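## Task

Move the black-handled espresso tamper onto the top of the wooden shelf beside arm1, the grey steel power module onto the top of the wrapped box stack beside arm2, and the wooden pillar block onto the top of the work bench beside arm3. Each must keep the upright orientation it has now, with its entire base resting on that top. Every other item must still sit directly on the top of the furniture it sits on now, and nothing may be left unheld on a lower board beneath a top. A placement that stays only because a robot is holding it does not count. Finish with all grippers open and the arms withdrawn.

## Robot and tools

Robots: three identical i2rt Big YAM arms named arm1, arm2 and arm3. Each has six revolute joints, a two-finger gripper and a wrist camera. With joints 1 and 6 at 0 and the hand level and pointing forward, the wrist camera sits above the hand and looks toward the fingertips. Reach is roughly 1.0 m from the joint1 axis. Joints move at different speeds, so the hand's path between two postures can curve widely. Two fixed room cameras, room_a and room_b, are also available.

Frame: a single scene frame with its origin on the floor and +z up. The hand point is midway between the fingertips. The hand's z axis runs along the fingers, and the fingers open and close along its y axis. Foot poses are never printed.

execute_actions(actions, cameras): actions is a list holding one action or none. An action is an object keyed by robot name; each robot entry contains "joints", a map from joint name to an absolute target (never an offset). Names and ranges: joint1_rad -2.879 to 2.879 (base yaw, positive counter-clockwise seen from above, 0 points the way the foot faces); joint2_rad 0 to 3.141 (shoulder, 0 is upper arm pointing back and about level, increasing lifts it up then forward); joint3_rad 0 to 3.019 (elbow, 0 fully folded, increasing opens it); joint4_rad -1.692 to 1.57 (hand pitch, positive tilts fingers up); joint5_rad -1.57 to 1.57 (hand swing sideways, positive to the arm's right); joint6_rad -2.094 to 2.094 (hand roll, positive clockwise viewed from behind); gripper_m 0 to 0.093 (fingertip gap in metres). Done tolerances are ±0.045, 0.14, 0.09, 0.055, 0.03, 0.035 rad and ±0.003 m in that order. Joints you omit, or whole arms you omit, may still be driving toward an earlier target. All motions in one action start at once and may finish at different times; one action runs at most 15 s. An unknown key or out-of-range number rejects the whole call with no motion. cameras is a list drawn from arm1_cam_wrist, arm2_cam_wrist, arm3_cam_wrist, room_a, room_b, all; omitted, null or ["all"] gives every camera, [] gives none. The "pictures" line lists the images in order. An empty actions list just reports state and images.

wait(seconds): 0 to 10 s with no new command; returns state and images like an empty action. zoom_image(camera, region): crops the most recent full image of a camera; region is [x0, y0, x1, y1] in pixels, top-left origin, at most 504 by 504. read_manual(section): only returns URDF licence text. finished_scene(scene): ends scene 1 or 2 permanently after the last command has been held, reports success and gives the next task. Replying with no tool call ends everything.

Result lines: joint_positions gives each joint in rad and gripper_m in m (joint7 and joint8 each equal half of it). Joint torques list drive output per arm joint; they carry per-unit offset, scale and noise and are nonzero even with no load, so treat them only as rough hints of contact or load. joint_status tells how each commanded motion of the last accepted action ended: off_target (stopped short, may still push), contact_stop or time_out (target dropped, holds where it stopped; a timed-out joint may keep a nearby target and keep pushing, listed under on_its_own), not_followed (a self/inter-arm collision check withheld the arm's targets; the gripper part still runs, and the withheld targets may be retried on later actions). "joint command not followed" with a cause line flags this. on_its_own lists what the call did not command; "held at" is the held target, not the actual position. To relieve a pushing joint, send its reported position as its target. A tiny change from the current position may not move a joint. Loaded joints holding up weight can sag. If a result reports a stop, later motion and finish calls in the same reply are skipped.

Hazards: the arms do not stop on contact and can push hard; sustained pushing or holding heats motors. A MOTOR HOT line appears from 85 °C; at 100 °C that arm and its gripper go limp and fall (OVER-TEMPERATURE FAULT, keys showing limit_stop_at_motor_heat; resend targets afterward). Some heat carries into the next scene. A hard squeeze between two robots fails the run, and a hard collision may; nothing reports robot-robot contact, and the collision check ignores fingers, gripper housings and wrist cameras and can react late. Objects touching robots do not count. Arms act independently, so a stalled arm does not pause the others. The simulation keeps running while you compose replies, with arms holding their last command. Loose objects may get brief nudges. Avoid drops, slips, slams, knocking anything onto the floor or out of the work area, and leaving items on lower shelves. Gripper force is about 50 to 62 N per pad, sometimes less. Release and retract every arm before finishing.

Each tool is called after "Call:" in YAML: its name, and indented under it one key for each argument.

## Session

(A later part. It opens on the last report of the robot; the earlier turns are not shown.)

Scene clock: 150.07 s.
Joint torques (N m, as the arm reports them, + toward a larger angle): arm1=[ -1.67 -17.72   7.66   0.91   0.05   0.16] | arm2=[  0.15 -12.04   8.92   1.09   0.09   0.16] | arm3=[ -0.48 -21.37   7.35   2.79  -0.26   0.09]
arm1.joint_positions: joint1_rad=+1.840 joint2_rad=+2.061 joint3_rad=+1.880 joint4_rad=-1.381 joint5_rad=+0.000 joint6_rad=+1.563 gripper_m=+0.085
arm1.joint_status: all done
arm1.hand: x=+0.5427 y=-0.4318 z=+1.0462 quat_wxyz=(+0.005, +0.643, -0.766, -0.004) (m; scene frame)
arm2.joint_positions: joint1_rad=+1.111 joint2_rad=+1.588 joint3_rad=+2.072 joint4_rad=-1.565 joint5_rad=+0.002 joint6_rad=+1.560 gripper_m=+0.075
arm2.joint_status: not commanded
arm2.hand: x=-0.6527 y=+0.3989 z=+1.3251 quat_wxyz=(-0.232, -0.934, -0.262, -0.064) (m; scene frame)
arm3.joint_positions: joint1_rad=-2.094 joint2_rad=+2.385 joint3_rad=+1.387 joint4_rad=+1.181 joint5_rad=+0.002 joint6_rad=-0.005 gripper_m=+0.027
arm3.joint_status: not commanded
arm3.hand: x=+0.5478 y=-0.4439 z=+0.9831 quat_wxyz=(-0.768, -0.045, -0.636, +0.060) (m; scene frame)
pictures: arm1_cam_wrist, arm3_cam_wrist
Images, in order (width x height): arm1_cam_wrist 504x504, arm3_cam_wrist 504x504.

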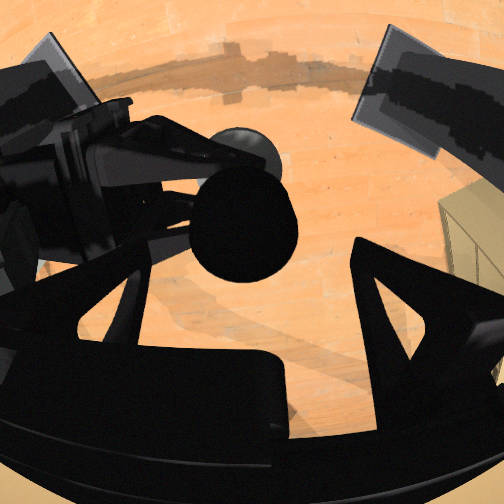

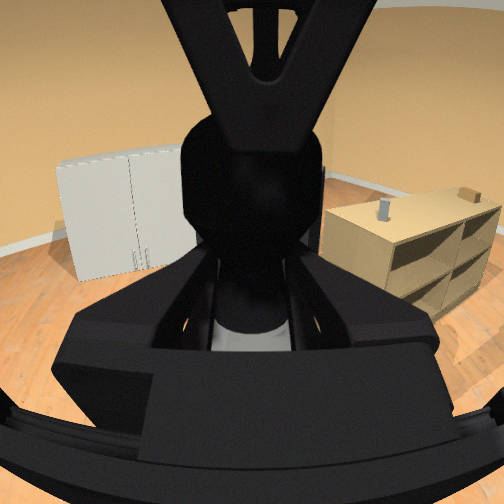

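Call:
execute_actions:
  actions:
    - {"arm1":{"joints":{"joint1_rad":1.825,"joint2_rad":2.115}}}
  cameras: ["arm3_cam_wrist","arm1_cam_wrist"]

Scene clock: 152.87 s.
Joint torques (N m, as the arm reports them, + toward a larger angle): arm1=[ -1.8  -16.23   7.68   0.88   0.04   0.16] | arm2=[  0.1  -12.23   8.83   1.02   0.08   0.16] | arm3=[ -0.45 -21.37   7.35   2.79  -0.26   0.09]
arm1.joint_positions: joint1_rad=+1.831 joint2_rad=+2.078 joint3_rad=+1.880 joint4_rad=-1.381 joint5_rad=+0.000 joint6_rad=+1.563 gripper_m=+0.085
arm1.joint_status: all done
arm1.hand: x=+0.5441 y=-0.4259 z=+1.0354 quat_wxyz=(-0.001, +0.640, -0.769, +0.003) (m; scene frame)
arm2.joint_positions: joint1_rad=+1.111 joint2_rad=+1.588 joint3_rad=+2.072 joint4_rad=-1.565 joint5_rad=+0.002 joint6_rad=+1.560 gripper_m=+0.075
arm2.joint_status: not commanded
arm2.hand: x=-0.6527 y=+0.3989 z=+1.3251 quat_wxyz=(-0.232, -0.934, -0.262, -0.064) (m; scene frame)
arm3.joint_positions: joint1_rad=-2.094 joint2_rad=+2.385 joint3_rad=+1.387 joint4_rad=+1.181 joint5_rad=+0.002 joint6_rad=-0.005 gripper_m=+0.027
arm3.joint_status: not commanded
arm3.hand: x=+0.5478 y=-0.4439 z=+0.9831 quat_wxyz=(-0.768, -0.045, -0.636, +0.060) (m; scene frame)
pictures: arm1_cam_wrist, arm3_cam_wrist
Images, in order (width x height): arm1_cam_wrist 504x504, arm3_cam_wrist 504x504.

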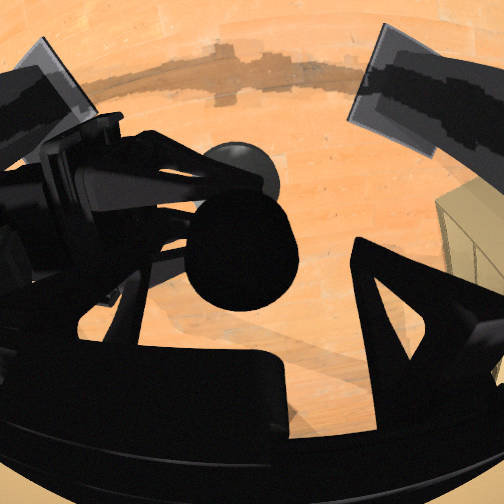

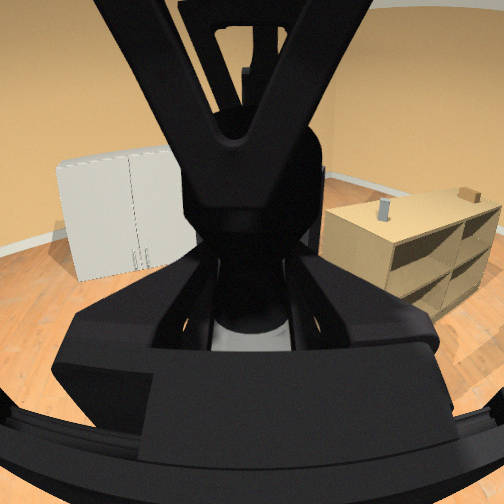

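Call:
execute_actions:
  actions:
    - {"arm1":{"joints":{"gripper_m":0}}}
  cameras: ["arm3_cam_wrist","arm1_cam_wrist"]

Scene clock: 155.27 s.
Joint torques (N m, as the arm reports them, + toward a larger angle): arm1=[ -1.83 -16.28   7.7    0.32   0.05   0.15] | arm2=[  0.1  -12.19   8.95   1.09   0.09   0.18] | arm3=[ -0.55 -21.17   7.29   2.7   -0.26   0.09]
arm1.joint_positions: joint1_rad=+1.831 joint2_rad=+2.080 joint3_rad=+1.880 joint4_rad=-1.367 joint5_rad=+0.000 joint6_rad=+1.564 gripper_m=+0.045
arm1.joint_status: gripper_m off_target (ended at +0.045, target +0.000)
arm1.hand: x=+0.5409 y=-0.4253 z=+1.0347 quat_wxyz=(+0.003, +0.639, -0.769, -0.002) (m; scene frame)
arm2.joint_positions: joint1_rad=+1.111 joint2_rad=+1.588 joint3_rad=+2.072 joint4_rad=-1.565 joint5_rad=+0.002 joint6_rad=+1.560 gripper_m=+0.075
arm2.joint_status: not commanded
arm2.hand: x=-0.6527 y=+0.3989 z=+1.3251 quat_wxyz=(-0.232, -0.934, -0.262, -0.064) (m; scene frame)
arm3.joint_positions: joint1_rad=-2.094 joint2_rad=+2.385 joint3_rad=+1.387 joint4_rad=+1.182 joint5_rad=+0.002 joint6_rad=-0.005 gripper_m=+0.027
arm3.joint_status: not commanded
arm3.hand: x=+0.5479 y=-0.4439 z=+0.9838 quat_wxyz=(-0.768, -0.045, -0.636, +0.060) (m; scene frame)
pictures: arm1_cam_wrist, arm3_cam_wrist
Images, in order (width x height): arm1_cam_wrist 504x504, arm3_cam_wrist 504x504.

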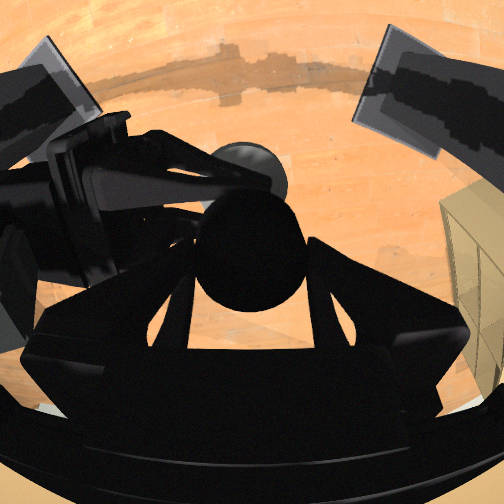

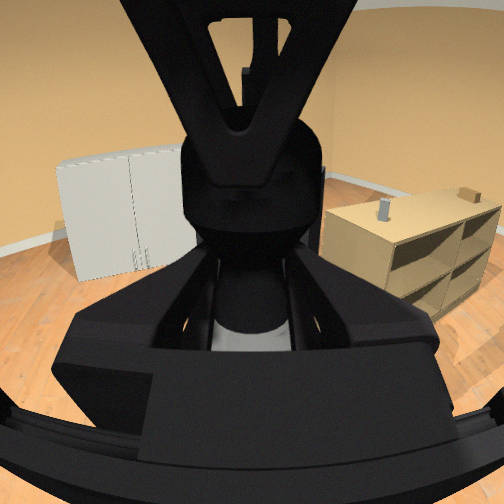

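Call:
execute_actions:
  actions:
    - {"arm3":{"joints":{"gripper_m":0.093}}}
  cameras: []

Call:
execute_actions:
  actions:
    - {"arm3":{"joints":{"joint2_rad":2.19,"joint3_rad":0.85,"joint4_rad":1.55}}}
  cameras: []

Call:
execute_actions:
  actions:
    - {"arm1":{"joints":{"joint1_rad":-2.235}}}
  cameras: []

Call:
execute_actions:
  actions:
    - {"arm1":{"joints":{"joint2_rad":2.47,"joint3_rad":1.86,"joint4_rad":-0.94}}}
  cameras: ["arm1_cam_wrist","room_a","arm3_cam_wrist"]

Scene clock: 163.70 s.
Joint torques (N m, as the arm reports them, + toward a larger angle): arm1=[ -1.81 -18.83   8.08   0.24   0.04   0.14] | arm2=[  0.26 -11.81   8.82   1.03   0.08   0.19] | arm3=[ -0.45 -19.69   7.54   1.97  -0.26   0.09]
arm1.joint_positions: joint1_rad=+1.831 joint2_rad=+2.101 joint3_rad=+1.871 joint4_rad=-1.367 joint5_rad=+0.000 joint6_rad=+1.564 gripper_m=+0.045
arm1.joint_status: not commanded
arm1.hand: x=+0.5445 y=-0.4261 z=+1.0181 quat_wxyz=(-0.007, +0.639, -0.769, +0.010) (m; scene frame)
arm2.joint_positions: joint1_rad=+1.111 joint2_rad=+1.588 joint3_rad=+2.072 joint4_rad=-1.565 joint5_rad=+0.002 joint6_rad=+1.560 gripper_m=+0.075
arm2.joint_status: not commanded
arm2.hand: x=-0.6527 y=+0.3989 z=+1.3251 quat_wxyz=(-0.232, -0.934, -0.262, -0.064) (m; scene frame)
arm3.joint_positions: joint1_rad=-2.094 joint2_rad=+2.360 joint3_rad=+1.387 joint4_rad=+1.203 joint5_rad=+0.002 joint6_rad=-0.005 gripper_m=+0.093
arm3.joint_status: all done
arm3.hand: x=+0.5481 y=-0.4439 z=+1.0078 quat_wxyz=(-0.783, -0.044, -0.618, +0.061) (m; scene frame)
pictures: none
No camera images: the call's "cameras" was empty. Leave "cameras" out to get every camera's image.

Scene clock: 165.00 s.
Joint torques (N m, as the arm reports them, + toward a larger angle): arm1=[ -1.49 -18.22   8.14   0.28   0.05   0.14] | arm2=[  0.24 -12.17   8.83   1.05   0.07   0.18] | arm3=[ -0.47 -13.95   3.92   2.03  -0.26   0.09]
arm1.joint_positions: joint1_rad=+1.831 joint2_rad=+2.101 joint3_rad=+1.871 joint4_rad=-1.367 joint5_rad=+0.000 joint6_rad=+1.564 gripper_m=+0.045
arm1.joint_status: not commanded
arm1.hand: x=+0.5445 y=-0.4261 z=+1.0181 quat_wxyz=(-0.007, +0.639, -0.769, +0.010) (m; scene frame)
arm2.joint_positions: joint1_rad=+1.111 joint2_rad=+1.588 joint3_rad=+2.072 joint4_rad=-1.565 joint5_rad=+0.002 joint6_rad=+1.560 gripper_m=+0.075
arm2.joint_status: not commanded
arm2.hand: x=-0.6527 y=+0.3989 z=+1.3251 quat_wxyz=(-0.232, -0.934, -0.262, -0.064) (m; scene frame)
arm3.joint_positions: joint1_rad=-2.094 joint2_rad=+2.193 joint3_rad=+0.843 joint4_rad=+1.533 joint5_rad=+0.002 joint6_rad=-0.005 gripper_m=+0.093
arm3.joint_status: all done
arm3.hand: x=+0.3801 y=-0.4190 z=+0.9881 quat_wxyz=(-0.767, -0.045, -0.637, +0.060) (m; scene frame)
pictures: none
No camera images: the call's "cameras" was empty. Leave "cameras" out to get every camera's image.

Scene clock: 168.37 s.
Joint torques (N m, as the arm reports them, + toward a larger angle): arm1=[ -1.38 -18.75   8.12   0.04  -0.03   0.15] | arm2=[  0.53 -12.17   8.94   1.08   0.08   0.17] | arm3=[ -0.48 -14.07   3.96   2.04  -0.26   0.09]
arm1.joint_positions: joint1_rad=-2.231 joint2_rad=+2.109 joint3_rad=+1.871 joint4_rad=-1.363 joint5_rad=+0.002 joint6_rad=+1.564 gripper_m=+0.045
arm1.joint_status: all done
arm1.hand: x=+1.4534 y=-1.1187 z=+1.0118 quat_wxyz=(+0.014, -0.973, -0.232, +0.006) (m; scene frame)
arm2.joint_positions: joint1_rad=+1.111 joint2_rad=+1.588 joint3_rad=+2.072 joint4_rad=-1.565 joint5_rad=+0.002 joint6_rad=+1.560 gripper_m=+0.075
arm2.joint_status: not commanded
arm2.hand: x=-0.6527 y=+0.3989 z=+1.3251 quat_wxyz=(-0.232, -0.934, -0.262, -0.064) (m; scene frame)
arm3.joint_positions: joint1_rad=-2.094 joint2_rad=+2.193 joint3_rad=+0.843 joint4_rad=+1.533 joint5_rad=+0.002 joint6_rad=-0.005 gripper_m=+0.093
arm3.joint_status: not commanded
arm3.hand: x=+0.3801 y=-0.4190 z=+0.9881 quat_wxyz=(-0.767, -0.045, -0.637, +0.060) (m; scene frame)
pictures: none
No camera images: the call's "cameras" was empty. Leave "cameras" out to get every camera's image.

Scene clock: 169.67 s.
Joint torques (N m, as the arm reports them, + toward a larger angle): arm1=[ -1.57 -23.07   8.36   0.61  -0.02   0.15] | arm2=[  0.4  -12.1    8.9    1.09   0.04   0.19] | arm3=[ -0.46 -14.06   3.95   2.04  -0.26   0.09]
arm1.joint_positions: joint1_rad=-2.231 joint2_rad=+2.512 joint3_rad=+1.833 joint4_rad=-0.945 joint5_rad=+0.002 joint6_rad=+1.564 gripper_m=+0.045
arm1.joint_status: all done
arm1.hand: x=+1.4587 y=-1.1316 z=+0.7395 quat_wxyz=(+0.025, -0.972, -0.232, +0.009) (m; scene frame)
arm2.joint_positions: joint1_rad=+1.111 joint2_rad=+1.588 joint3_rad=+2.072 joint4_rad=-1.565 joint5_rad=+0.002 joint6_rad=+1.560 gripper_m=+0.075
arm2.joint_status: not commanded
arm2.hand: x=-0.6527 y=+0.3989 z=+1.3251 quat_wxyz=(-0.232, -0.934, -0.262, -0.064) (m; scene frame)
arm3.joint_positions: joint1_rad=-2.094 joint2_rad=+2.193 joint3_rad=+0.843 joint4_rad=+1.533 joint5_rad=+0.002 joint6_rad=-0.005 gripper_m=+0.093
arm3.joint_status: not commanded
arm3.hand: x=+0.3801 y=-0.4190 z=+0.9881 quat_wxyz=(-0.767, -0.045, -0.637, +0.060) (m; scene frame)
pictures: arm1_cam_wrist, arm3_cam_wrist, room_a
Images, in order (width x height): arm1_cam_wrist 504x504, arm3_cam_wrist 504x504, room_a 504x504.

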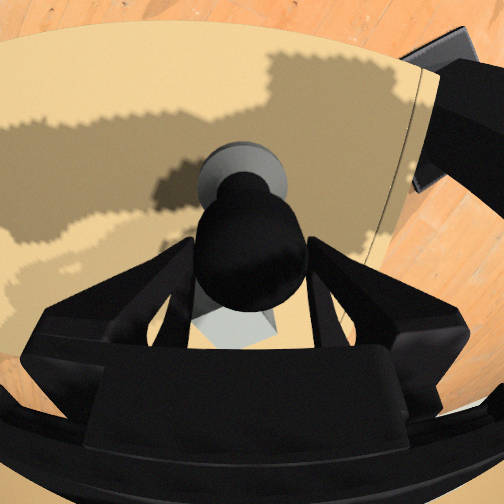

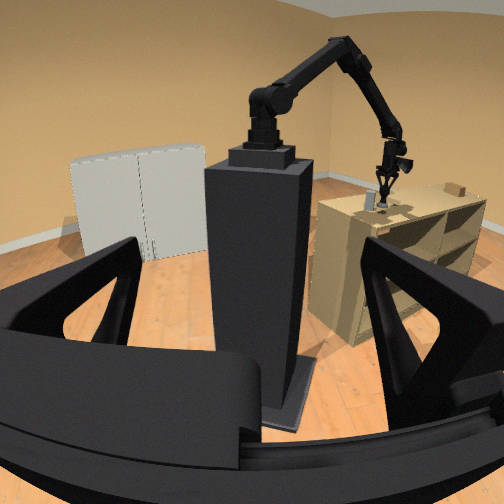

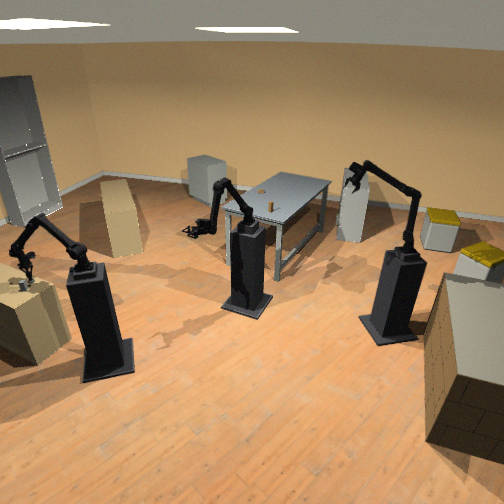

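Call:
execute_actions:
  actions:
    - {"arm1":{"joints":{"joint1_rad":-2.29,"joint2_rad":2.51,"joint4_rad":-0.85}}}
  cameras: ["arm1_cam_wrist","arm3_cam_wrist"]

Call:
zoom_image:
  camera: "arm3_cam_wrist"
  region: [340, 160, 430, 230]

Scene clock: 175.83 s.
Joint torques (N m, as the arm reports them, + toward a larger angle): arm1=[ -0.84 -21.1    8.54   0.94   0.04   0.15] | arm2=[  0.51 -11.95   8.93   1.1    0.07   0.19] | arm3=[ -0.46 -14.07   3.95   2.04  -0.26   0.09]
arm1.joint_positions: joint1_rad=-2.295 joint2_rad=+2.512 joint3_rad=+1.833 joint4_rad=-0.858 joint5_rad=+0.000 joint6_rad=+1.564 gripper_m=+0.045
arm1.joint_status: all done
arm1.hand: x=+1.4289 y=-1.1685 z=+0.7394 quat_wxyz=(-0.017, -0.980, -0.200, -0.001) (m; scene frame)
arm2.joint_positions: joint1_rad=+1.111 joint2_rad=+1.588 joint3_rad=+2.072 joint4_rad=-1.565 joint5_rad=+0.002 joint6_rad=+1.560 gripper_m=+0.075
arm2.joint_status: not commanded
arm2.hand: x=-0.6527 y=+0.3989 z=+1.3251 quat_wxyz=(-0.232, -0.934, -0.262, -0.064) (m; scene frame)
arm3.joint_positions: joint1_rad=-2.094 joint2_rad=+2.193 joint3_rad=+0.843 joint4_rad=+1.533 joint5_rad=+0.002 joint6_rad=-0.005 gripper_m=+0.093
arm3.joint_status: not commanded
arm3.hand: x=+0.3801 y=-0.4190 z=+0.9881 quat_wxyz=(-0.767, -0.045, -0.637, +0.060) (m; scene frame)
pictures: arm1_cam_wrist, arm3_cam_wrist
Images, in order (width x height): arm1_cam_wrist 504x504, arm3_cam_wrist 504x504.

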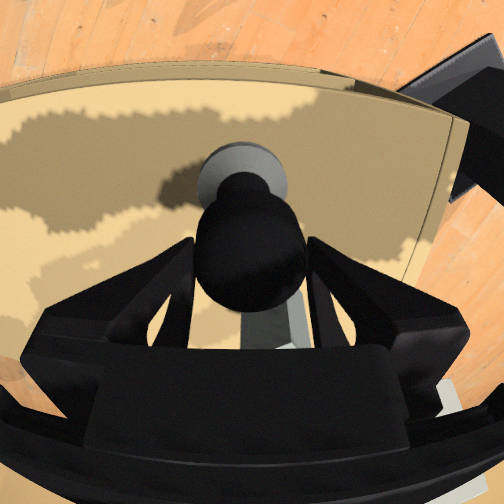

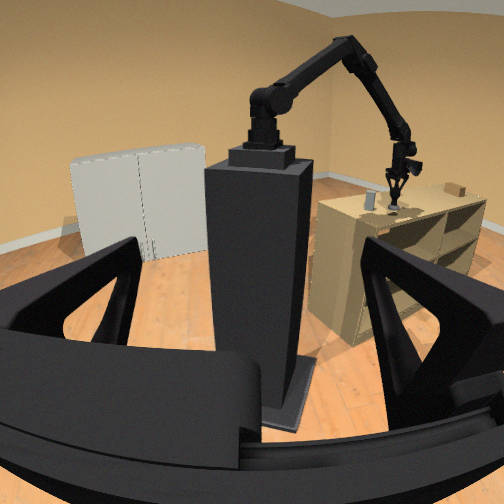

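Region (340, 160, 430, 230) of arm3_cam_wrist's 504x504 image, scaled by 5.600, with more detail than that image has.

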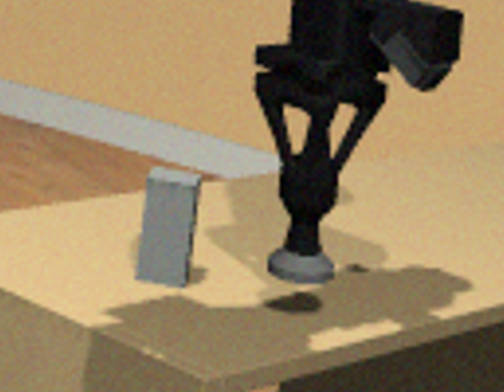

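Gap about 2.5 cm.

Call:
execute_actions:
  actions:
    - {"arm1":{"joints":{"joint2_rad":2.57}}}
  cameras: ["arm3_cam_wrist"]

Call:
zoom_image:
  camera: "arm3_cam_wrist"
  region: [340, 160, 430, 230]

Scene clock: 181.03 s.
Joint torques (N m, as the arm reports them, + toward a larger angle): arm1=[ -0.88 -20.06   8.21   0.92   0.04   0.15] | arm2=[  0.53 -12.17   8.75   0.99   0.05   0.14] | arm3=[ -0.43 -14.06   3.98   2.04  -0.26   0.09]
arm1.joint_positions: joint1_rad=-2.295 joint2_rad=+2.561 joint3_rad=+1.833 joint4_rad=-0.856 joint5_rad=+0.000 joint6_rad=+1.564 gripper_m=+0.045
arm1.joint_status: all done
arm1.hand: x=+1.4227 y=-1.1540 z=+0.7077 quat_wxyz=(+0.006, -0.980, -0.200, +0.003) (m; scene frame)
arm2.joint_positions: joint1_rad=+1.111 joint2_rad=+1.588 joint3_rad=+2.072 joint4_rad=-1.565 joint5_rad=+0.002 joint6_rad=+1.560 gripper_m=+0.075
arm2.joint_status: not commanded
arm2.hand: x=-0.6527 y=+0.3989 z=+1.3251 quat_wxyz=(-0.232, -0.934, -0.262, -0.064) (m; scene frame)
arm3.joint_positions: joint1_rad=-2.094 joint2_rad=+2.193 joint3_rad=+0.843 joint4_rad=+1.533 joint5_rad=+0.002 joint6_rad=-0.005 gripper_m=+0.093
arm3.joint_status: not commanded
arm3.hand: x=+0.3801 y=-0.4190 z=+0.9881 quat_wxyz=(-0.767, -0.045, -0.637, +0.060) (m; scene frame)
pictures: arm3_cam_wrist
Images, in order (width x height): arm3_cam_wrist 504x504.

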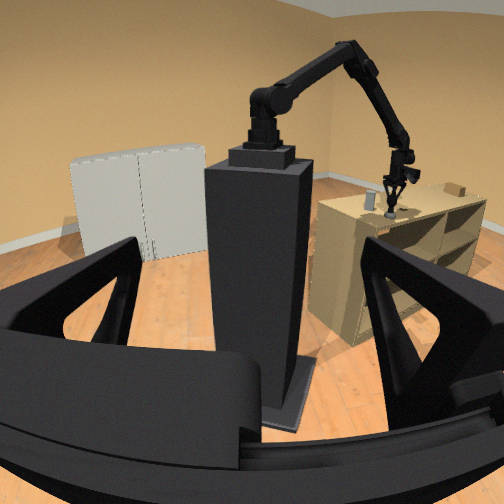

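Region (340, 160, 430, 230) of arm3_cam_wrist's 504x504 image, scaled by 5.600, with more detail than that image has.

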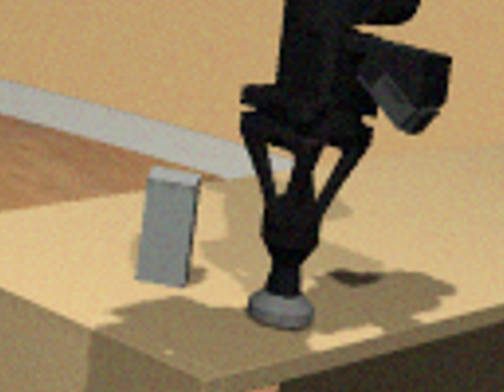

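Call:
execute_actions:
  actions:
    - {"arm1":{"joints":{"gripper_m":0.093}}}
  cameras: []

Call:
execute_actions:
  actions:
    - {"arm1":{"joints":{"joint2_rad":2.42,"joint4_rad":-0.95}}}
  cameras: []

Call:
execute_actions:
  actions:
    - {"arm1":{"joints":{"joint1_rad":-2.107,"joint6_rad":1.27}}}
  cameras: ["arm1_cam_wrist","arm3_cam_wrist"]

Scene clock: 186.90 s.
Joint torques (N m, as the arm reports them, + toward a larger angle): arm1=[ -0.91 -20.36   8.31   0.77   0.04   0.15] | arm2=[  0.35 -11.84   8.85   1.12   0.08   0.15] | arm3=[ -0.44 -14.09   3.96   2.04  -0.26   0.09]
arm1.joint_positions: joint1_rad=-2.295 joint2_rad=+2.561 joint3_rad=+1.833 joint4_rad=-0.856 joint5_rad=+0.000 joint6_rad=+1.564 gripper_m=+0.093
arm1.joint_status: all done
arm1.hand: x=+1.4227 y=-1.1540 z=+0.7077 quat_wxyz=(+0.006, -0.980, -0.200, +0.003) (m; scene frame)
arm2.joint_positions: joint1_rad=+1.111 joint2_rad=+1.588 joint3_rad=+2.072 joint4_rad=-1.565 joint5_rad=+0.002 joint6_rad=+1.560 gripper_m=+0.075
arm2.joint_status: not commanded
arm2.hand: x=-0.6527 y=+0.3989 z=+1.3251 quat_wxyz=(-0.232, -0.934, -0.262, -0.064) (m; scene frame)
arm3.joint_positions: joint1_rad=-2.094 joint2_rad=+2.193 joint3_rad=+0.843 joint4_rad=+1.533 joint5_rad=+0.002 joint6_rad=-0.005 gripper_m=+0.093
arm3.joint_status: not commanded
arm3.hand: x=+0.3801 y=-0.4190 z=+0.9881 quat_wxyz=(-0.767, -0.045, -0.637, +0.060) (m; scene frame)
pictures: none
No camera images: the call's "cameras" was empty. Leave "cameras" out to get every camera's image.

Scene clock: 188.37 s.
Joint torques (N m, as the arm reports them, + toward a larger angle): arm1=[ -0.75 -19.8    9.02   0.36   0.04   0.14] | arm2=[  0.69 -12.03   8.83   1.21   0.09   0.17] | arm3=[ -0.48 -14.09   3.96   2.04  -0.25   0.09]
arm1.joint_positions: joint1_rad=-2.295 joint2_rad=+2.403 joint3_rad=+1.833 joint4_rad=-0.944 joint5_rad=+0.000 joint6_rad=+1.564 gripper_m=+0.093
arm1.joint_status: all done
arm1.hand: x=+1.4329 y=-1.1775 z=+0.8104 quat_wxyz=(-0.028, -0.979, -0.200, -0.004) (m; scene frame)
arm2.joint_positions: joint1_rad=+1.111 joint2_rad=+1.588 joint3_rad=+2.072 joint4_rad=-1.565 joint5_rad=+0.002 joint6_rad=+1.560 gripper_m=+0.075
arm2.joint_status: not commanded
arm2.hand: x=-0.6527 y=+0.3989 z=+1.3251 quat_wxyz=(-0.232, -0.934, -0.262, -0.064) (m; scene frame)
arm3.joint_positions: joint1_rad=-2.094 joint2_rad=+2.193 joint3_rad=+0.843 joint4_rad=+1.533 joint5_rad=+0.002 joint6_rad=-0.005 gripper_m=+0.093
arm3.joint_status: not commanded
arm3.hand: x=+0.3801 y=-0.4190 z=+0.9881 quat_wxyz=(-0.767, -0.045, -0.637, +0.060) (m; scene frame)
pictures: none
No camera images: the call's "cameras" was empty. Leave "cameras" out to get every camera's image.

Scene clock: 189.93 s.
Joint torques (N m, as the arm reports them, + toward a larger angle): arm1=[ -0.85 -20.01   9.09   0.4    0.06   0.01] | arm2=[  0.82 -11.91   8.88   1.11   0.07   0.16] | arm3=[ -0.45 -14.08   3.96   2.03  -0.26   0.09]
arm1.joint_positions: joint1_rad=-2.113 joint2_rad=+2.403 joint3_rad=+1.833 joint4_rad=-0.944 joint5_rad=-0.001 joint6_rad=+1.277 gripper_m=+0.093
arm1.joint_status: all done
arm1.hand: x=+1.5428 y=-1.1194 z=+0.8099 quat_wxyz=(-0.028, -0.906, -0.422, -0.003) (m; scene frame)
arm2.joint_positions: joint1_rad=+1.111 joint2_rad=+1.588 joint3_rad=+2.072 joint4_rad=-1.565 joint5_rad=+0.002 joint6_rad=+1.560 gripper_m=+0.075
arm2.joint_status: not commanded
arm2.hand: x=-0.6527 y=+0.3989 z=+1.3251 quat_wxyz=(-0.232, -0.934, -0.262, -0.064) (m; scene frame)
arm3.joint_positions: joint1_rad=-2.094 joint2_rad=+2.193 joint3_rad=+0.843 joint4_rad=+1.533 joint5_rad=+0.002 joint6_rad=-0.005 gripper_m=+0.093
arm3.joint_status: not commanded
arm3.hand: x=+0.3801 y=-0.4190 z=+0.9881 quat_wxyz=(-0.767, -0.045, -0.637, +0.060) (m; scene frame)
pictures: arm1_cam_wrist, arm3_cam_wrist
Images, in order (width x height): arm1_cam_wrist 504x504, arm3_cam_wrist 504x504.

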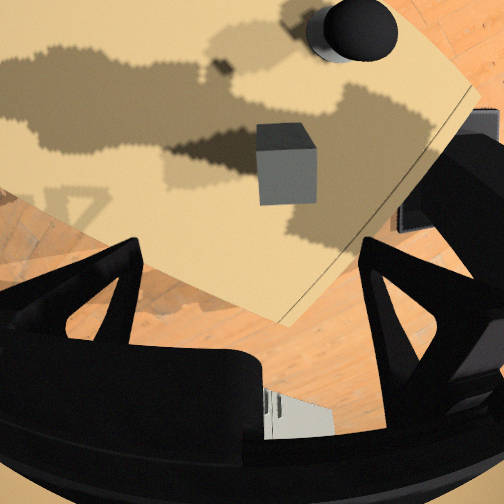

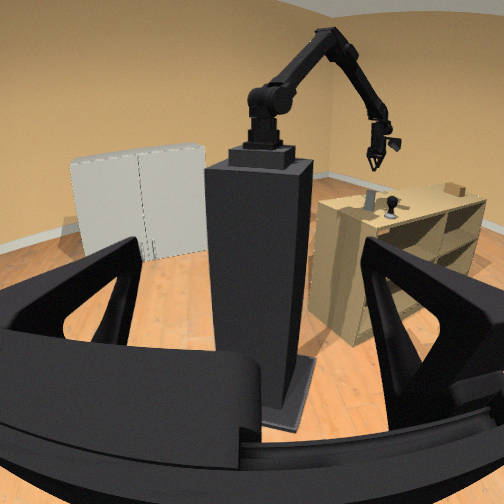

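Call:
execute_actions:
  actions:
    - {"arm1":{"joints":{"joint2_rad":2.60,"joint4_rad":-0.84}}}
  cameras: ["arm1_cam_wrist"]

Scene clock: 193.30 s.
Joint torques (N m, as the arm reports them, + toward a larger angle): arm1=[ -0.75 -20.84   7.61   0.75   0.06   0.03] | arm2=[  0.45 -12.5    8.92   1.07   0.08   0.15] | arm3=[ -0.46 -14.06   3.96   2.02  -0.26   0.09]
arm1.joint_positions: joint1_rad=-2.113 joint2_rad=+2.604 joint3_rad=+1.839 joint4_rad=-0.846 joint5_rad=-0.001 joint6_rad=+1.277 gripper_m=+0.093
arm1.joint_status: all done
arm1.hand: x=+1.5230 y=-1.0899 z=+0.6822 quat_wxyz=(+0.020, -0.906, -0.422, +0.004) (m; scene frame)
arm2.joint_positions: joint1_rad=+1.111 joint2_rad=+1.588 joint3_rad=+2.072 joint4_rad=-1.565 joint5_rad=+0.002 joint6_rad=+1.560 gripper_m=+0.075
arm2.joint_status: not commanded
arm2.hand: x=-0.6527 y=+0.3989 z=+1.3251 quat_wxyz=(-0.232, -0.934, -0.262, -0.064) (m; scene frame)
arm3.joint_positions: joint1_rad=-2.094 joint2_rad=+2.193 joint3_rad=+0.843 joint4_rad=+1.533 joint5_rad=+0.002 joint6_rad=-0.005 gripper_m=+0.093
arm3.joint_status: not commanded
arm3.hand: x=+0.3801 y=-0.4190 z=+0.9881 quat_wxyz=(-0.767, -0.045, -0.637, +0.060) (m; scene frame)
pictures: arm1_cam_wrist
Images, in order (width x height): arm1_cam_wrist 504x504.

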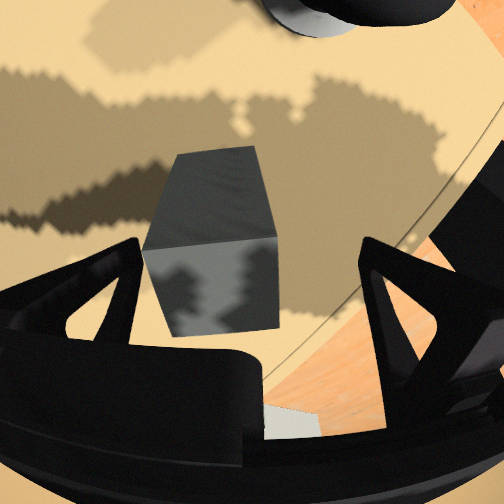

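Too low and inward; raise with q3.

Call:
execute_actions:
  actions:
    - {"arm1":{"joints":{"joint3_rad":1.90}}}
  cameras: ["arm1_cam_wrist"]

Scene clock: 196.30 s.
Joint torques (N m, as the arm reports them, + toward a larger angle): arm1=[ -0.8  -21.42   9.13   0.75   0.06   0.04] | arm2=[  0.48 -12.27   8.88   1.1    0.09   0.16] | arm3=[ -0.42 -14.06   3.95   2.04  -0.26   0.09]
arm1.joint_positions: joint1_rad=-2.113 joint2_rad=+2.604 joint3_rad=+1.857 joint4_rad=-0.846 joint5_rad=-0.001 joint6_rad=+1.277 gripper_m=+0.093
arm1.joint_status: all done
arm1.hand: x=+1.5281 y=-1.0977 z=+0.6871 quat_wxyz=(+0.010, -0.906, -0.423, +0.003) (m; scene frame)
arm2.joint_positions: joint1_rad=+1.111 joint2_rad=+1.588 joint3_rad=+2.072 joint4_rad=-1.565 joint5_rad=+0.002 joint6_rad=+1.560 gripper_m=+0.075
arm2.joint_status: not commanded
arm2.hand: x=-0.6527 y=+0.3989 z=+1.3251 quat_wxyz=(-0.232, -0.934, -0.262, -0.064) (m; scene frame)
arm3.joint_positions: joint1_rad=-2.094 joint2_rad=+2.193 joint3_rad=+0.843 joint4_rad=+1.533 joint5_rad=+0.002 joint6_rad=-0.005 gripper_m=+0.093
arm3.joint_status: not commanded
arm3.hand: x=+0.3801 y=-0.4190 z=+0.9881 quat_wxyz=(-0.767, -0.045, -0.637, +0.060) (m; scene frame)
pictures: arm1_cam_wrist
Images, in order (width x height): arm1_cam_wrist 504x504.

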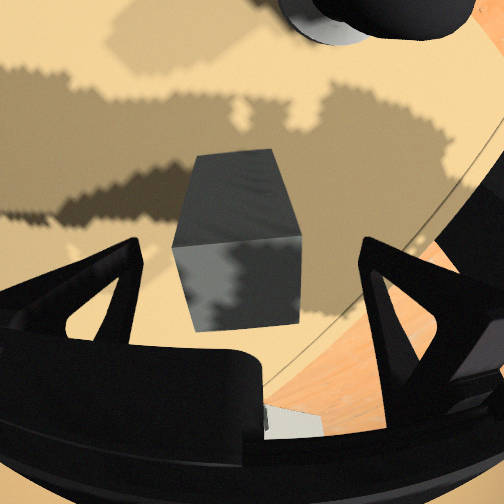

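Call:
execute_actions:
  actions:
    - {"arm1":{"joints":{"joint2_rad":2.585,"joint6_rad":1.21}}}
  cameras: []

Call:
execute_actions:
  actions:
    - {"arm1":{"joints":{"gripper_m":0}}}
  cameras: ["arm1_cam_wrist"]

Call:
execute_actions:
  actions:
    - {"arm1":{"joints":{"joint2_rad":2.06,"joint3_rad":1.89,"joint4_rad":-1.375}},"arm3":{"joints":{"joint2_rad":2.23,"joint3_rad":1.0,"joint4_rad":1.44}}}
  cameras: []

Call:
execute_actions:
  actions:
    - {"arm1":{"joints":{"joint1_rad":1.83,"joint6_rad":1.57}}}
  cameras: ["arm1_cam_wrist","arm3_cam_wrist"]

Scene clock: 204.03 s.
Joint torques (N m, as the arm reports them, + toward a larger angle): arm1=[ -0.66 -22.3    9.15   0.74   0.06   0.01] | arm2=[  0.45 -12.18   8.87   1.     0.06   0.2 ] | arm3=[ -0.45 -14.04   3.96   2.04  -0.26   0.09]
arm1.joint_positions: joint1_rad=-2.113 joint2_rad=+2.604 joint3_rad=+1.857 joint4_rad=-0.846 joint5_rad=-0.001 joint6_rad=+1.217 gripper_m=+0.093
arm1.joint_status: all done
arm1.hand: x=+1.5281 y=-1.0977 z=+0.6871 quat_wxyz=(+0.011, -0.893, -0.449, +0.003) (m; scene frame)
arm2.joint_positions: joint1_rad=+1.111 joint2_rad=+1.588 joint3_rad=+2.072 joint4_rad=-1.565 joint5_rad=+0.002 joint6_rad=+1.560 gripper_m=+0.075
arm2.joint_status: not commanded
arm2.hand: x=-0.6527 y=+0.3989 z=+1.3251 quat_wxyz=(-0.232, -0.934, -0.262, -0.064) (m; scene frame)
arm3.joint_positions: joint1_rad=-2.094 joint2_rad=+2.193 joint3_rad=+0.843 joint4_rad=+1.533 joint5_rad=+0.002 joint6_rad=-0.005 gripper_m=+0.093
arm3.joint_status: not commanded
arm3.hand: x=+0.3801 y=-0.4190 z=+0.9881 quat_wxyz=(-0.767, -0.045, -0.637, +0.060) (m; scene frame)
pictures: none
No camera images: the call's "cameras" was empty. Leave "cameras" out to get every camera's image.

Scene clock: 204.73 s.
Joint torques (N m, as the arm reports them, + toward a larger angle): arm1=[ -0.66 -22.21   9.08   0.69   0.09   0.03] | arm2=[  0.61 -12.26   8.89   1.     0.04   0.19] | arm3=[ -0.46 -14.08   3.96   2.04  -0.26   0.09]
arm1.joint_positions: joint1_rad=-2.113 joint2_rad=+2.604 joint3_rad=+1.858 joint4_rad=-0.844 joint5_rad=-0.001 joint6_rad=+1.216 gripper_m=+0.041
arm1.joint_status: gripper_m off_target (ended at +0.041, target +0.000)
arm1.hand: x=+1.5287 y=-1.0980 z=+0.6872 quat_wxyz=(+0.010, -0.893, -0.450, +0.002) (m; scene frame)
arm2.joint_positions: joint1_rad=+1.111 joint2_rad=+1.588 joint3_rad=+2.072 joint4_rad=-1.565 joint5_rad=+0.002 joint6_rad=+1.560 gripper_m=+0.075
arm2.joint_status: not commanded
arm2.hand: x=-0.6527 y=+0.3989 z=+1.3251 quat_wxyz=(-0.232, -0.934, -0.262, -0.064) (m; scene frame)
arm3.joint_positions: joint1_rad=-2.094 joint2_rad=+2.193 joint3_rad=+0.843 joint4_rad=+1.533 joint5_rad=+0.002 joint6_rad=-0.005 gripper_m=+0.093
arm3.joint_status: not commanded
arm3.hand: x=+0.3801 y=-0.4190 z=+0.9881 quat_wxyz=(-0.767, -0.045, -0.637, +0.060) (m; scene frame)
pictures: arm1_cam_wrist
Images, in order (width x height): arm1_cam_wrist 504x504.

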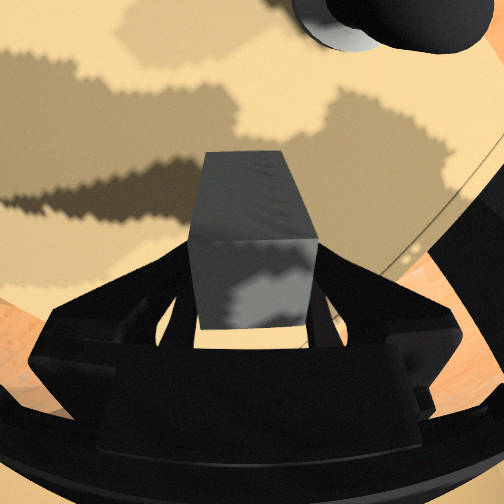

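Scene clock: 206.43 s.
Joint torques (N m, as the arm reports them, + toward a larger angle): arm1=[ -0.76 -18.3    9.48   0.31   0.07   0.03] | arm2=[  0.55 -12.1    8.88   1.12   0.08   0.17] | arm3=[ -0.5  -14.63   5.46   1.13  -0.26   0.09]
arm1.joint_positions: joint1_rad=-2.113 joint2_rad=+2.050 joint3_rad=+1.877 joint4_rad=-1.368 joint5_rad=-0.001 joint6_rad=+1.216 gripper_m=+0.041
arm1.joint_status: all done
arm1.hand: x=+1.5204 y=-1.0829 z=+1.0499 quat_wxyz=(-0.015, -0.893, -0.450, +0.000) (m; scene frame)
arm2.joint_positions: joint1_rad=+1.111 joint2_rad=+1.588 joint3_rad=+2.072 joint4_rad=-1.565 joint5_rad=+0.002 joint6_rad=+1.560 gripper_m=+0.075
arm2.joint_status: not commanded
arm2.hand: x=-0.6527 y=+0.3989 z=+1.3251 quat_wxyz=(-0.232, -0.934, -0.262, -0.064) (m; scene frame)
arm3.joint_positions: joint1_rad=-2.094 joint2_rad=+2.223 joint3_rad=+0.983 joint4_rad=+1.449 joint5_rad=+0.002 joint6_rad=-0.005 gripper_m=+0.093
arm3.joint_status: all done
arm3.hand: x=+0.4269 y=-0.4259 z=+0.9977 quat_wxyz=(-0.776, -0.044, -0.626, +0.061) (m; scene frame)
pictures: none
No camera images: the call's "cameras" was empty. Leave "cameras" out to get every camera's image.

Scene clock: 209.73 s.
Joint torques (N m, as the arm reports them, + toward a larger angle): arm1=[ -0.86 -18.02   9.33   0.26   0.12   0.15] | arm2=[  0.22 -11.96   8.88   1.1    0.07   0.17] | arm3=[ -0.47 -14.8    5.46   1.12  -0.26   0.09]
arm1.joint_positions: joint1_rad=+1.829 joint2_rad=+2.050 joint3_rad=+1.877 joint4_rad=-1.367 joint5_rad=-0.003 joint6_rad=+1.563 gripper_m=+0.041
arm1.joint_status: all done
arm1.hand: x=+0.5417 y=-0.4247 z=+1.0518 quat_wxyz=(+0.013, +0.639, -0.769, -0.011) (m; scene frame)
arm2.joint_positions: joint1_rad=+1.111 joint2_rad=+1.588 joint3_rad=+2.072 joint4_rad=-1.565 joint5_rad=+0.002 joint6_rad=+1.560 gripper_m=+0.075
arm2.joint_status: not commanded
arm2.hand: x=-0.6527 y=+0.3989 z=+1.3251 quat_wxyz=(-0.232, -0.934, -0.262, -0.064) (m; scene frame)
arm3.joint_positions: joint1_rad=-2.094 joint2_rad=+2.223 joint3_rad=+0.983 joint4_rad=+1.449 joint5_rad=+0.002 joint6_rad=-0.005 gripper_m=+0.093
arm3.joint_status: not commanded
arm3.hand: x=+0.4269 y=-0.4259 z=+0.9977 quat_wxyz=(-0.776, -0.044, -0.626, +0.061) (m; scene frame)
pictures: arm1_cam_wrist, arm3_cam_wrist
Images, in order (width x height): arm1_cam_wrist 504x504, arm3_cam_wrist 504x504.

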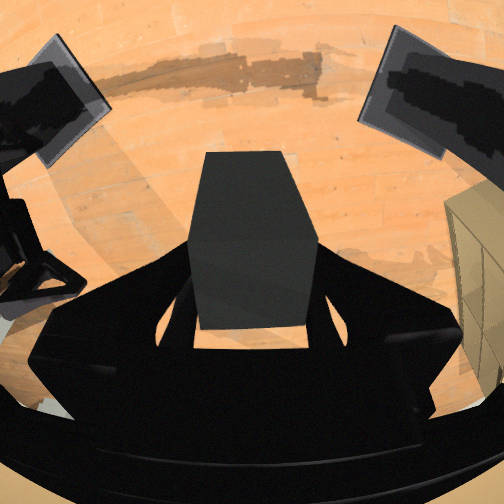

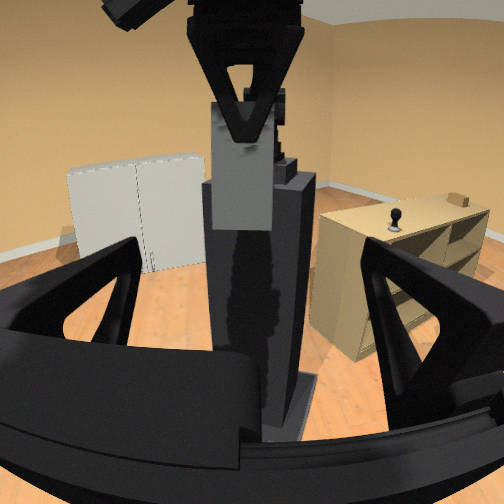

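Call:
execute_actions:
  actions:
    - {"arm3":{"joints":{"joint1_rad":-2.083,"joint2_rad":2.362,"joint3_rad":1.405,"joint4_rad":1.195}}}
  cameras: ["arm1_cam_wrist","arm3_cam_wrist"]

Scene clock: 213.83 s.
Joint torques (N m, as the arm reports them, + toward a larger angle): arm1=[ -1.01 -18.11   9.34   0.24   0.14   0.15] | arm2=[  0.69 -11.85   8.95   1.1    0.06   0.18] | arm3=[  0.33 -19.24   7.89   1.06  -0.26   0.09]
arm1.joint_positions: joint1_rad=+1.829 joint2_rad=+2.050 joint3_rad=+1.877 joint4_rad=-1.367 joint5_rad=-0.003 joint6_rad=+1.563 gripper_m=+0.041
arm1.joint_status: not commanded
arm1.hand: x=+0.5417 y=-0.4247 z=+1.0518 quat_wxyz=(+0.013, +0.639, -0.769, -0.011) (m; scene frame)
arm2.joint_positions: joint1_rad=+1.111 joint2_rad=+1.588 joint3_rad=+2.072 joint4_rad=-1.565 joint5_rad=+0.002 joint6_rad=+1.560 gripper_m=+0.075
arm2.joint_status: not commanded
arm2.hand: x=-0.6527 y=+0.3989 z=+1.3251 quat_wxyz=(-0.232, -0.934, -0.262, -0.064) (m; scene frame)
arm3.joint_positions: joint1_rad=-2.089 joint2_rad=+2.361 joint3_rad=+1.381 joint4_rad=+1.203 joint5_rad=+0.002 joint6_rad=-0.005 gripper_m=+0.093
arm3.joint_status: all done
arm3.hand: x=+0.5470 y=-0.4397 z=+1.0043 quat_wxyz=(-0.780, -0.042, -0.621, +0.059) (m; scene frame)
pictures: arm1_cam_wrist, arm3_cam_wrist
Images, in order (width x height): arm1_cam_wrist 504x504, arm3_cam_wrist 504x504.

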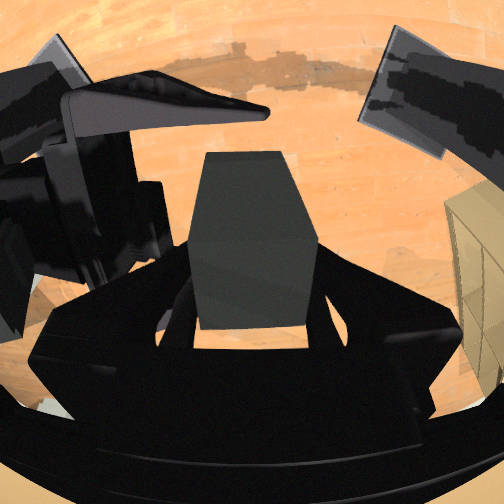

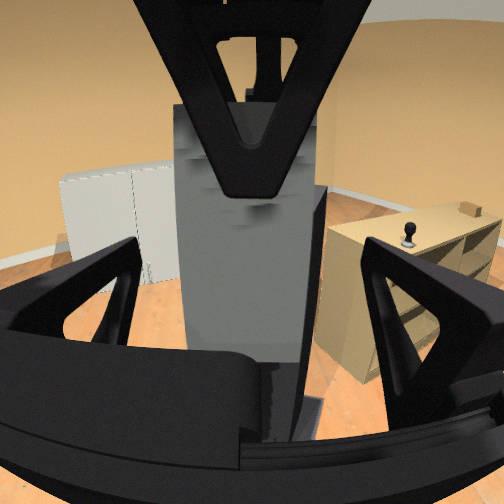

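Call:
execute_actions:
  actions:
    - {"arm3":{"joints":{"gripper_m":0}}}
  cameras: ["arm1_cam_wrist","arm3_cam_wrist"]

Scene clock: 216.03 s.
Joint torques (N m, as the arm reports them, + toward a larger angle): arm1=[ -0.86 -18.11   9.37   0.4    0.21   0.18] | arm2=[  0.58 -12.07   8.95   1.04   0.05   0.18] | arm3=[  0.22 -18.89   7.9    1.17  -0.23   0.08]
arm1.joint_positions: joint1_rad=+1.829 joint2_rad=+2.050 joint3_rad=+1.877 joint4_rad=-1.367 joint5_rad=-0.004 joint6_rad=+1.560 gripper_m=+0.041
arm1.joint_status: not commanded
arm1.hand: x=+0.5416 y=-0.4252 z=+1.0518 quat_wxyz=(+0.013, +0.640, -0.768, -0.011) (m; scene frame)
arm2.joint_positions: joint1_rad=+1.111 joint2_rad=+1.588 joint3_rad=+2.072 joint4_rad=-1.565 joint5_rad=+0.002 joint6_rad=+1.560 gripper_m=+0.075
arm2.joint_status: not commanded
arm2.hand: x=-0.6527 y=+0.3989 z=+1.3251 quat_wxyz=(-0.232, -0.934, -0.262, -0.064) (m; scene frame)
arm3.joint_positions: joint1_rad=-2.088 joint2_rad=+2.361 joint3_rad=+1.381 joint4_rad=+1.202 joint5_rad=+0.002 joint6_rad=-0.004 gripper_m=+0.040
arm3.joint_status: gripper_m off_target (ended at +0.040, target +0.000)
arm3.hand: x=+0.5472 y=-0.4387 z=+1.0041 quat_wxyz=(-0.780, -0.042, -0.621, +0.058) (m; scene frame)
pictures: arm1_cam_wrist, arm3_cam_wrist
Images, in order (width x height): arm1_cam_wrist 504x504, arm3_cam_wrist 504x504.

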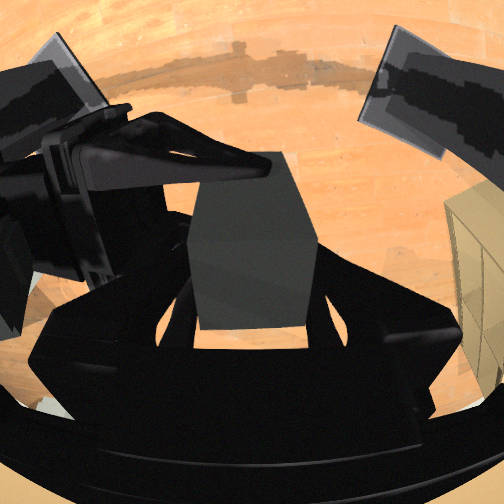

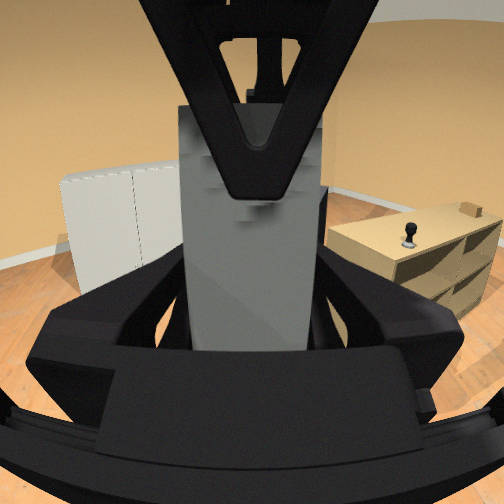

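Call:
execute_actions:
  actions:
    - {"arm1":{"joints":{"gripper_m":0.075}},"arm2":{"joints":{"joint2_rad":1.5,"joint3_rad":1.85,"joint4_rad":-1.49,"gripper_m":0.085}}}
  cameras: []

Call:
execute_actions:
  actions:
    - {"arm1":{"joints":{"joint2_rad":1.7}}}
  cameras: []

Call:
execute_actions:
  actions:
    - {"arm3":{"joints":{"joint1_rad":0.124,"joint4_rad":1.23}},"arm1":{"joints":{"joint2_rad":1.0,"joint3_rad":1.2}}}
  cameras: []

Call:
execute_actions:
  actions:
    - {"arm2":{"joints":{"joint2_rad":1.82}}}
  cameras: ["arm2_cam_wrist","arm3_cam_wrist"]

Scene clock: 224.43 s.
Joint torques (N m, as the arm reports them, + toward a larger angle): arm1=[ -0.89 -18.05   9.34   0.25   0.18   0.16] | arm2=[  0.57 -13.09   8.64   1.86   0.06   0.19] | arm3=[  0.29 -19.12   7.87   1.48  -0.22   0.08]
arm1.joint_positions: joint1_rad=+1.829 joint2_rad=+2.050 joint3_rad=+1.877 joint4_rad=-1.367 joint5_rad=-0.004 joint6_rad=+1.563 gripper_m=+0.075
arm1.joint_status: all done
arm1.hand: x=+0.5416 y=-0.4251 z=+1.0518 quat_wxyz=(+0.013, +0.639, -0.769, -0.011) (m; scene frame)
arm2.joint_positions: joint1_rad=+1.111 joint2_rad=+1.509 joint3_rad=+1.841 joint4_rad=-1.506 joint5_rad=+0.002 joint6_rad=+1.560 gripper_m=+0.085
arm2.joint_status: all done
arm2.hand: x=-0.6667 y=+0.4228 z=+1.2669 quat_wxyz=(-0.188, -0.944, -0.265, -0.052) (m; scene frame)
arm3.joint_positions: joint1_rad=-2.088 joint2_rad=+2.363 joint3_rad=+1.381 joint4_rad=+1.194 joint5_rad=+0.002 joint6_rad=-0.004 gripper_m=+0.040
arm3.joint_status: not commanded
arm3.hand: x=+0.5475 y=-0.4388 z=+1.0005 quat_wxyz=(-0.777, -0.042, -0.625, +0.058) (m; scene frame)
pictures: none
No camera images: the call's "cameras" was empty. Leave "cameras" out to get every camera's image.

Scene clock: 225.93 s.
Joint torques (N m, as the arm reports them, + toward a larger angle): arm1=[ -1.12 -13.14  10.17   1.12   0.14   0.12] | arm2=[  0.46 -13.09   8.56   1.87   0.08   0.22] | arm3=[  0.27 -18.89   7.89   1.48  -0.22   0.08]
arm1.joint_positions: joint1_rad=+1.829 joint2_rad=+1.682 joint3_rad=+1.877 joint4_rad=-1.369 joint5_rad=-0.003 joint6_rad=+1.563 gripper_m=+0.075
arm1.joint_status: all done
arm1.hand: x=+0.5809 y=-0.4320 z=+1.2744 quat_wxyz=(+0.128, +0.627, -0.754, -0.152) (m; scene frame)
arm2.joint_positions: joint1_rad=+1.111 joint2_rad=+1.509 joint3_rad=+1.841 joint4_rad=-1.506 joint5_rad=+0.002 joint6_rad=+1.560 gripper_m=+0.085
arm2.joint_status: not commanded
arm2.hand: x=-0.6667 y=+0.4228 z=+1.2669 quat_wxyz=(-0.188, -0.944, -0.265, -0.052) (m; scene frame)
arm3.joint_positions: joint1_rad=-2.088 joint2_rad=+2.363 joint3_rad=+1.381 joint4_rad=+1.194 joint5_rad=+0.002 joint6_rad=-0.004 gripper_m=+0.040
arm3.joint_status: not commanded
arm3.hand: x=+0.5475 y=-0.4388 z=+1.0005 quat_wxyz=(-0.777, -0.042, -0.625, +0.058) (m; scene frame)
pictures: none
No camera images: the call's "cameras" was empty. Leave "cameras" out to get every camera's image.

Scene clock: 228.37 s.
Joint torques (N m, as the arm reports them, + toward a larger angle): arm1=[-1.13 -4.03  8.26  1.32  0.14  0.11] | arm2=[  0.38 -13.05   8.48   1.91   0.09   0.19] | arm3=[  0.12 -18.93   7.34   2.48  -0.06   0.07]
arm1.joint_positions: joint1_rad=+1.829 joint2_rad=+0.986 joint3_rad=+1.211 joint4_rad=-1.373 joint5_rad=-0.003 joint6_rad=+1.564 gripper_m=+0.075
arm1.joint_status: all done
arm1.hand: x=+0.8346 y=-0.4812 z=+1.2720 quat_wxyz=(+0.136, +0.625, -0.752, -0.162) (m; scene frame)
arm2.joint_positions: joint1_rad=+1.111 joint2_rad=+1.509 joint3_rad=+1.841 joint4_rad=-1.506 joint5_rad=+0.002 joint6_rad=+1.560 gripper_m=+0.085
arm2.joint_status: not commanded
arm2.hand: x=-0.6667 y=+0.4228 z=+1.2669 quat_wxyz=(-0.188, -0.944, -0.265, -0.052) (m; scene frame)
arm3.joint_positions: joint1_rad=+0.121 joint2_rad=+2.363 joint3_rad=+1.388 joint4_rad=+1.200 joint5_rad=-0.003 joint6_rad=-0.004 gripper_m=+0.040
arm3.joint_status: all done
arm3.hand: x=-0.6142 y=+0.3709 z=+0.9980 quat_wxyz=(-0.400, +0.539, -0.318, -0.670) (m; scene frame)
pictures: none
No camera images: the call's "cameras" was empty. Leave "cameras" out to get every camera's image.

Scene clock: 229.67 s.
Joint torques (N m, as the arm reports them, + toward a larger angle): arm1=[-1.2  -4.1   8.29  1.35  0.14  0.11] | arm2=[  0.22 -18.26   9.79   0.77   0.07   0.23] | arm3=[  0.19 -18.97   7.33   2.49  -0.06   0.08]
arm1.joint_positions: joint1_rad=+1.829 joint2_rad=+0.986 joint3_rad=+1.211 joint4_rad=-1.373 joint5_rad=-0.003 joint6_rad=+1.564 gripper_m=+0.075
arm1.joint_status: not commanded
arm1.hand: x=+0.8346 y=-0.4812 z=+1.2720 quat_wxyz=(+0.136, +0.625, -0.752, -0.162) (m; scene frame)
arm2.joint_positions: joint1_rad=+1.111 joint2_rad=+1.841 joint3_rad=+1.823 joint4_rad=-1.497 joint5_rad=+0.002 joint6_rad=+1.560 gripper_m=+0.085
arm2.joint_status: all done
arm2.hand: x=-0.6349 y=+0.3710 z=+1.0810 quat_wxyz=(-0.025, -0.962, -0.271, -0.008) (m; scene frame)
arm3.joint_positions: joint1_rad=+0.121 joint2_rad=+2.363 joint3_rad=+1.388 joint4_rad=+1.200 joint5_rad=-0.003 joint6_rad=-0.004 gripper_m=+0.040
arm3.joint_status: not commanded
arm3.hand: x=-0.6142 y=+0.3709 z=+0.9980 quat_wxyz=(-0.400, +0.539, -0.318, -0.670) (m; scene frame)
pictures: arm2_cam_wrist, arm3_cam_wrist
Images, in order (width x height): arm2_cam_wrist 504x504, arm3_cam_wrist 504x504.

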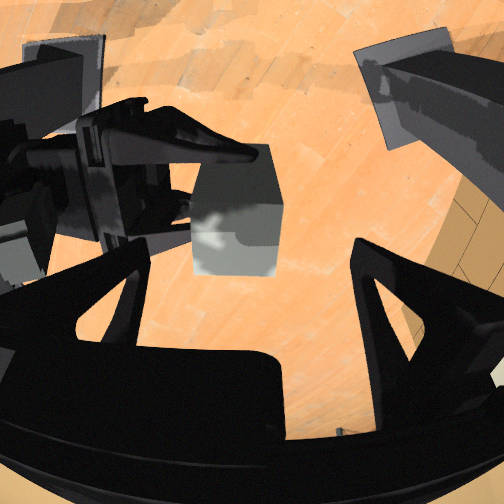

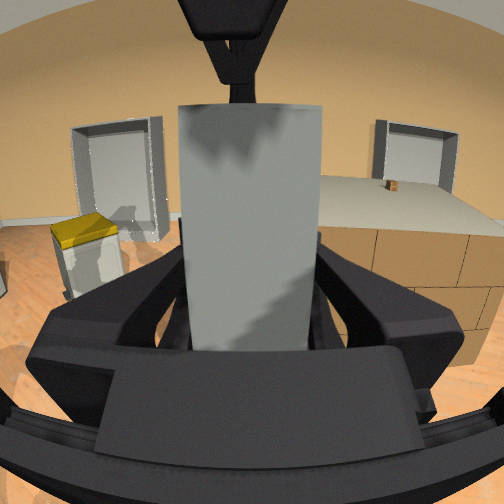

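Call:
execute_actions:
  actions:
    - {"arm2":{"joints":{"joint1_rad":1.118,"joint2_rad":1.905,"joint3_rad":1.885}}}
  cameras: ["arm2_cam_wrist","arm3_cam_wrist"]

Scene clock: 233.20 s.
Joint torques (N m, as the arm reports them, + toward a larger angle): arm1=[-1.07 -4.02  8.28  1.34  0.14  0.11] | arm2=[  1.66 -16.57  10.47   0.76   0.1    0.21] | arm3=[  0.25 -18.99   7.34   2.48  -0.06   0.08]
arm1.joint_positions: joint1_rad=+1.829 joint2_rad=+0.986 joint3_rad=+1.211 joint4_rad=-1.373 joint5_rad=-0.003 joint6_rad=+1.564 gripper_m=+0.075
arm1.joint_status: not commanded
arm1.hand: x=+0.8346 y=-0.4812 z=+1.2720 quat_wxyz=(+0.136, +0.625, -0.752, -0.162) (m; scene frame)
arm2.joint_positions: joint1_rad=+1.111 joint2_rad=+1.894 joint3_rad=+1.847 joint4_rad=-1.497 joint5_rad=+0.002 joint6_rad=+1.560 gripper_m=+0.085
arm2.joint_status: all done
arm2.hand: x=-0.6294 y=+0.3619 z=+1.0605 quat_wxyz=(-0.011, -0.963, -0.271, -0.004) (m; scene frame)
arm3.joint_positions: joint1_rad=+0.121 joint2_rad=+2.363 joint3_rad=+1.388 joint4_rad=+1.200 joint5_rad=-0.003 joint6_rad=-0.004 gripper_m=+0.040
arm3.joint_status: not commanded
arm3.hand: x=-0.6142 y=+0.3709 z=+0.9980 quat_wxyz=(-0.400, +0.539, -0.318, -0.670) (m; scene frame)
pictures: arm2_cam_wrist, arm3_cam_wrist
Images, in order (width x height): arm2_cam_wrist 504x504, arm3_cam_wrist 504x504.

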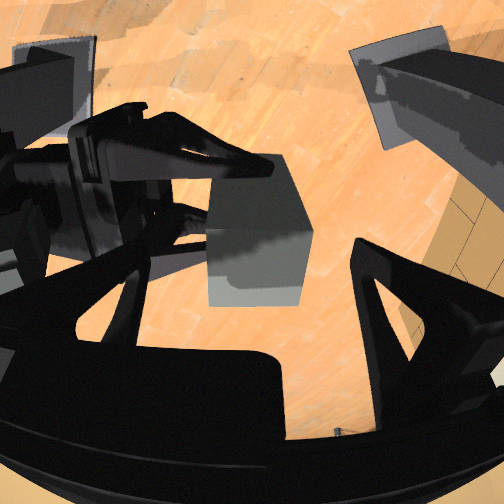

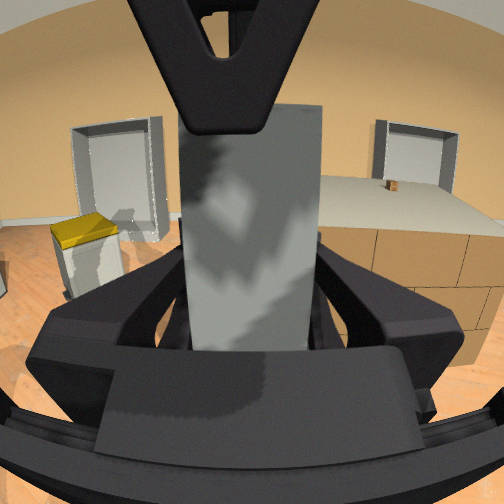

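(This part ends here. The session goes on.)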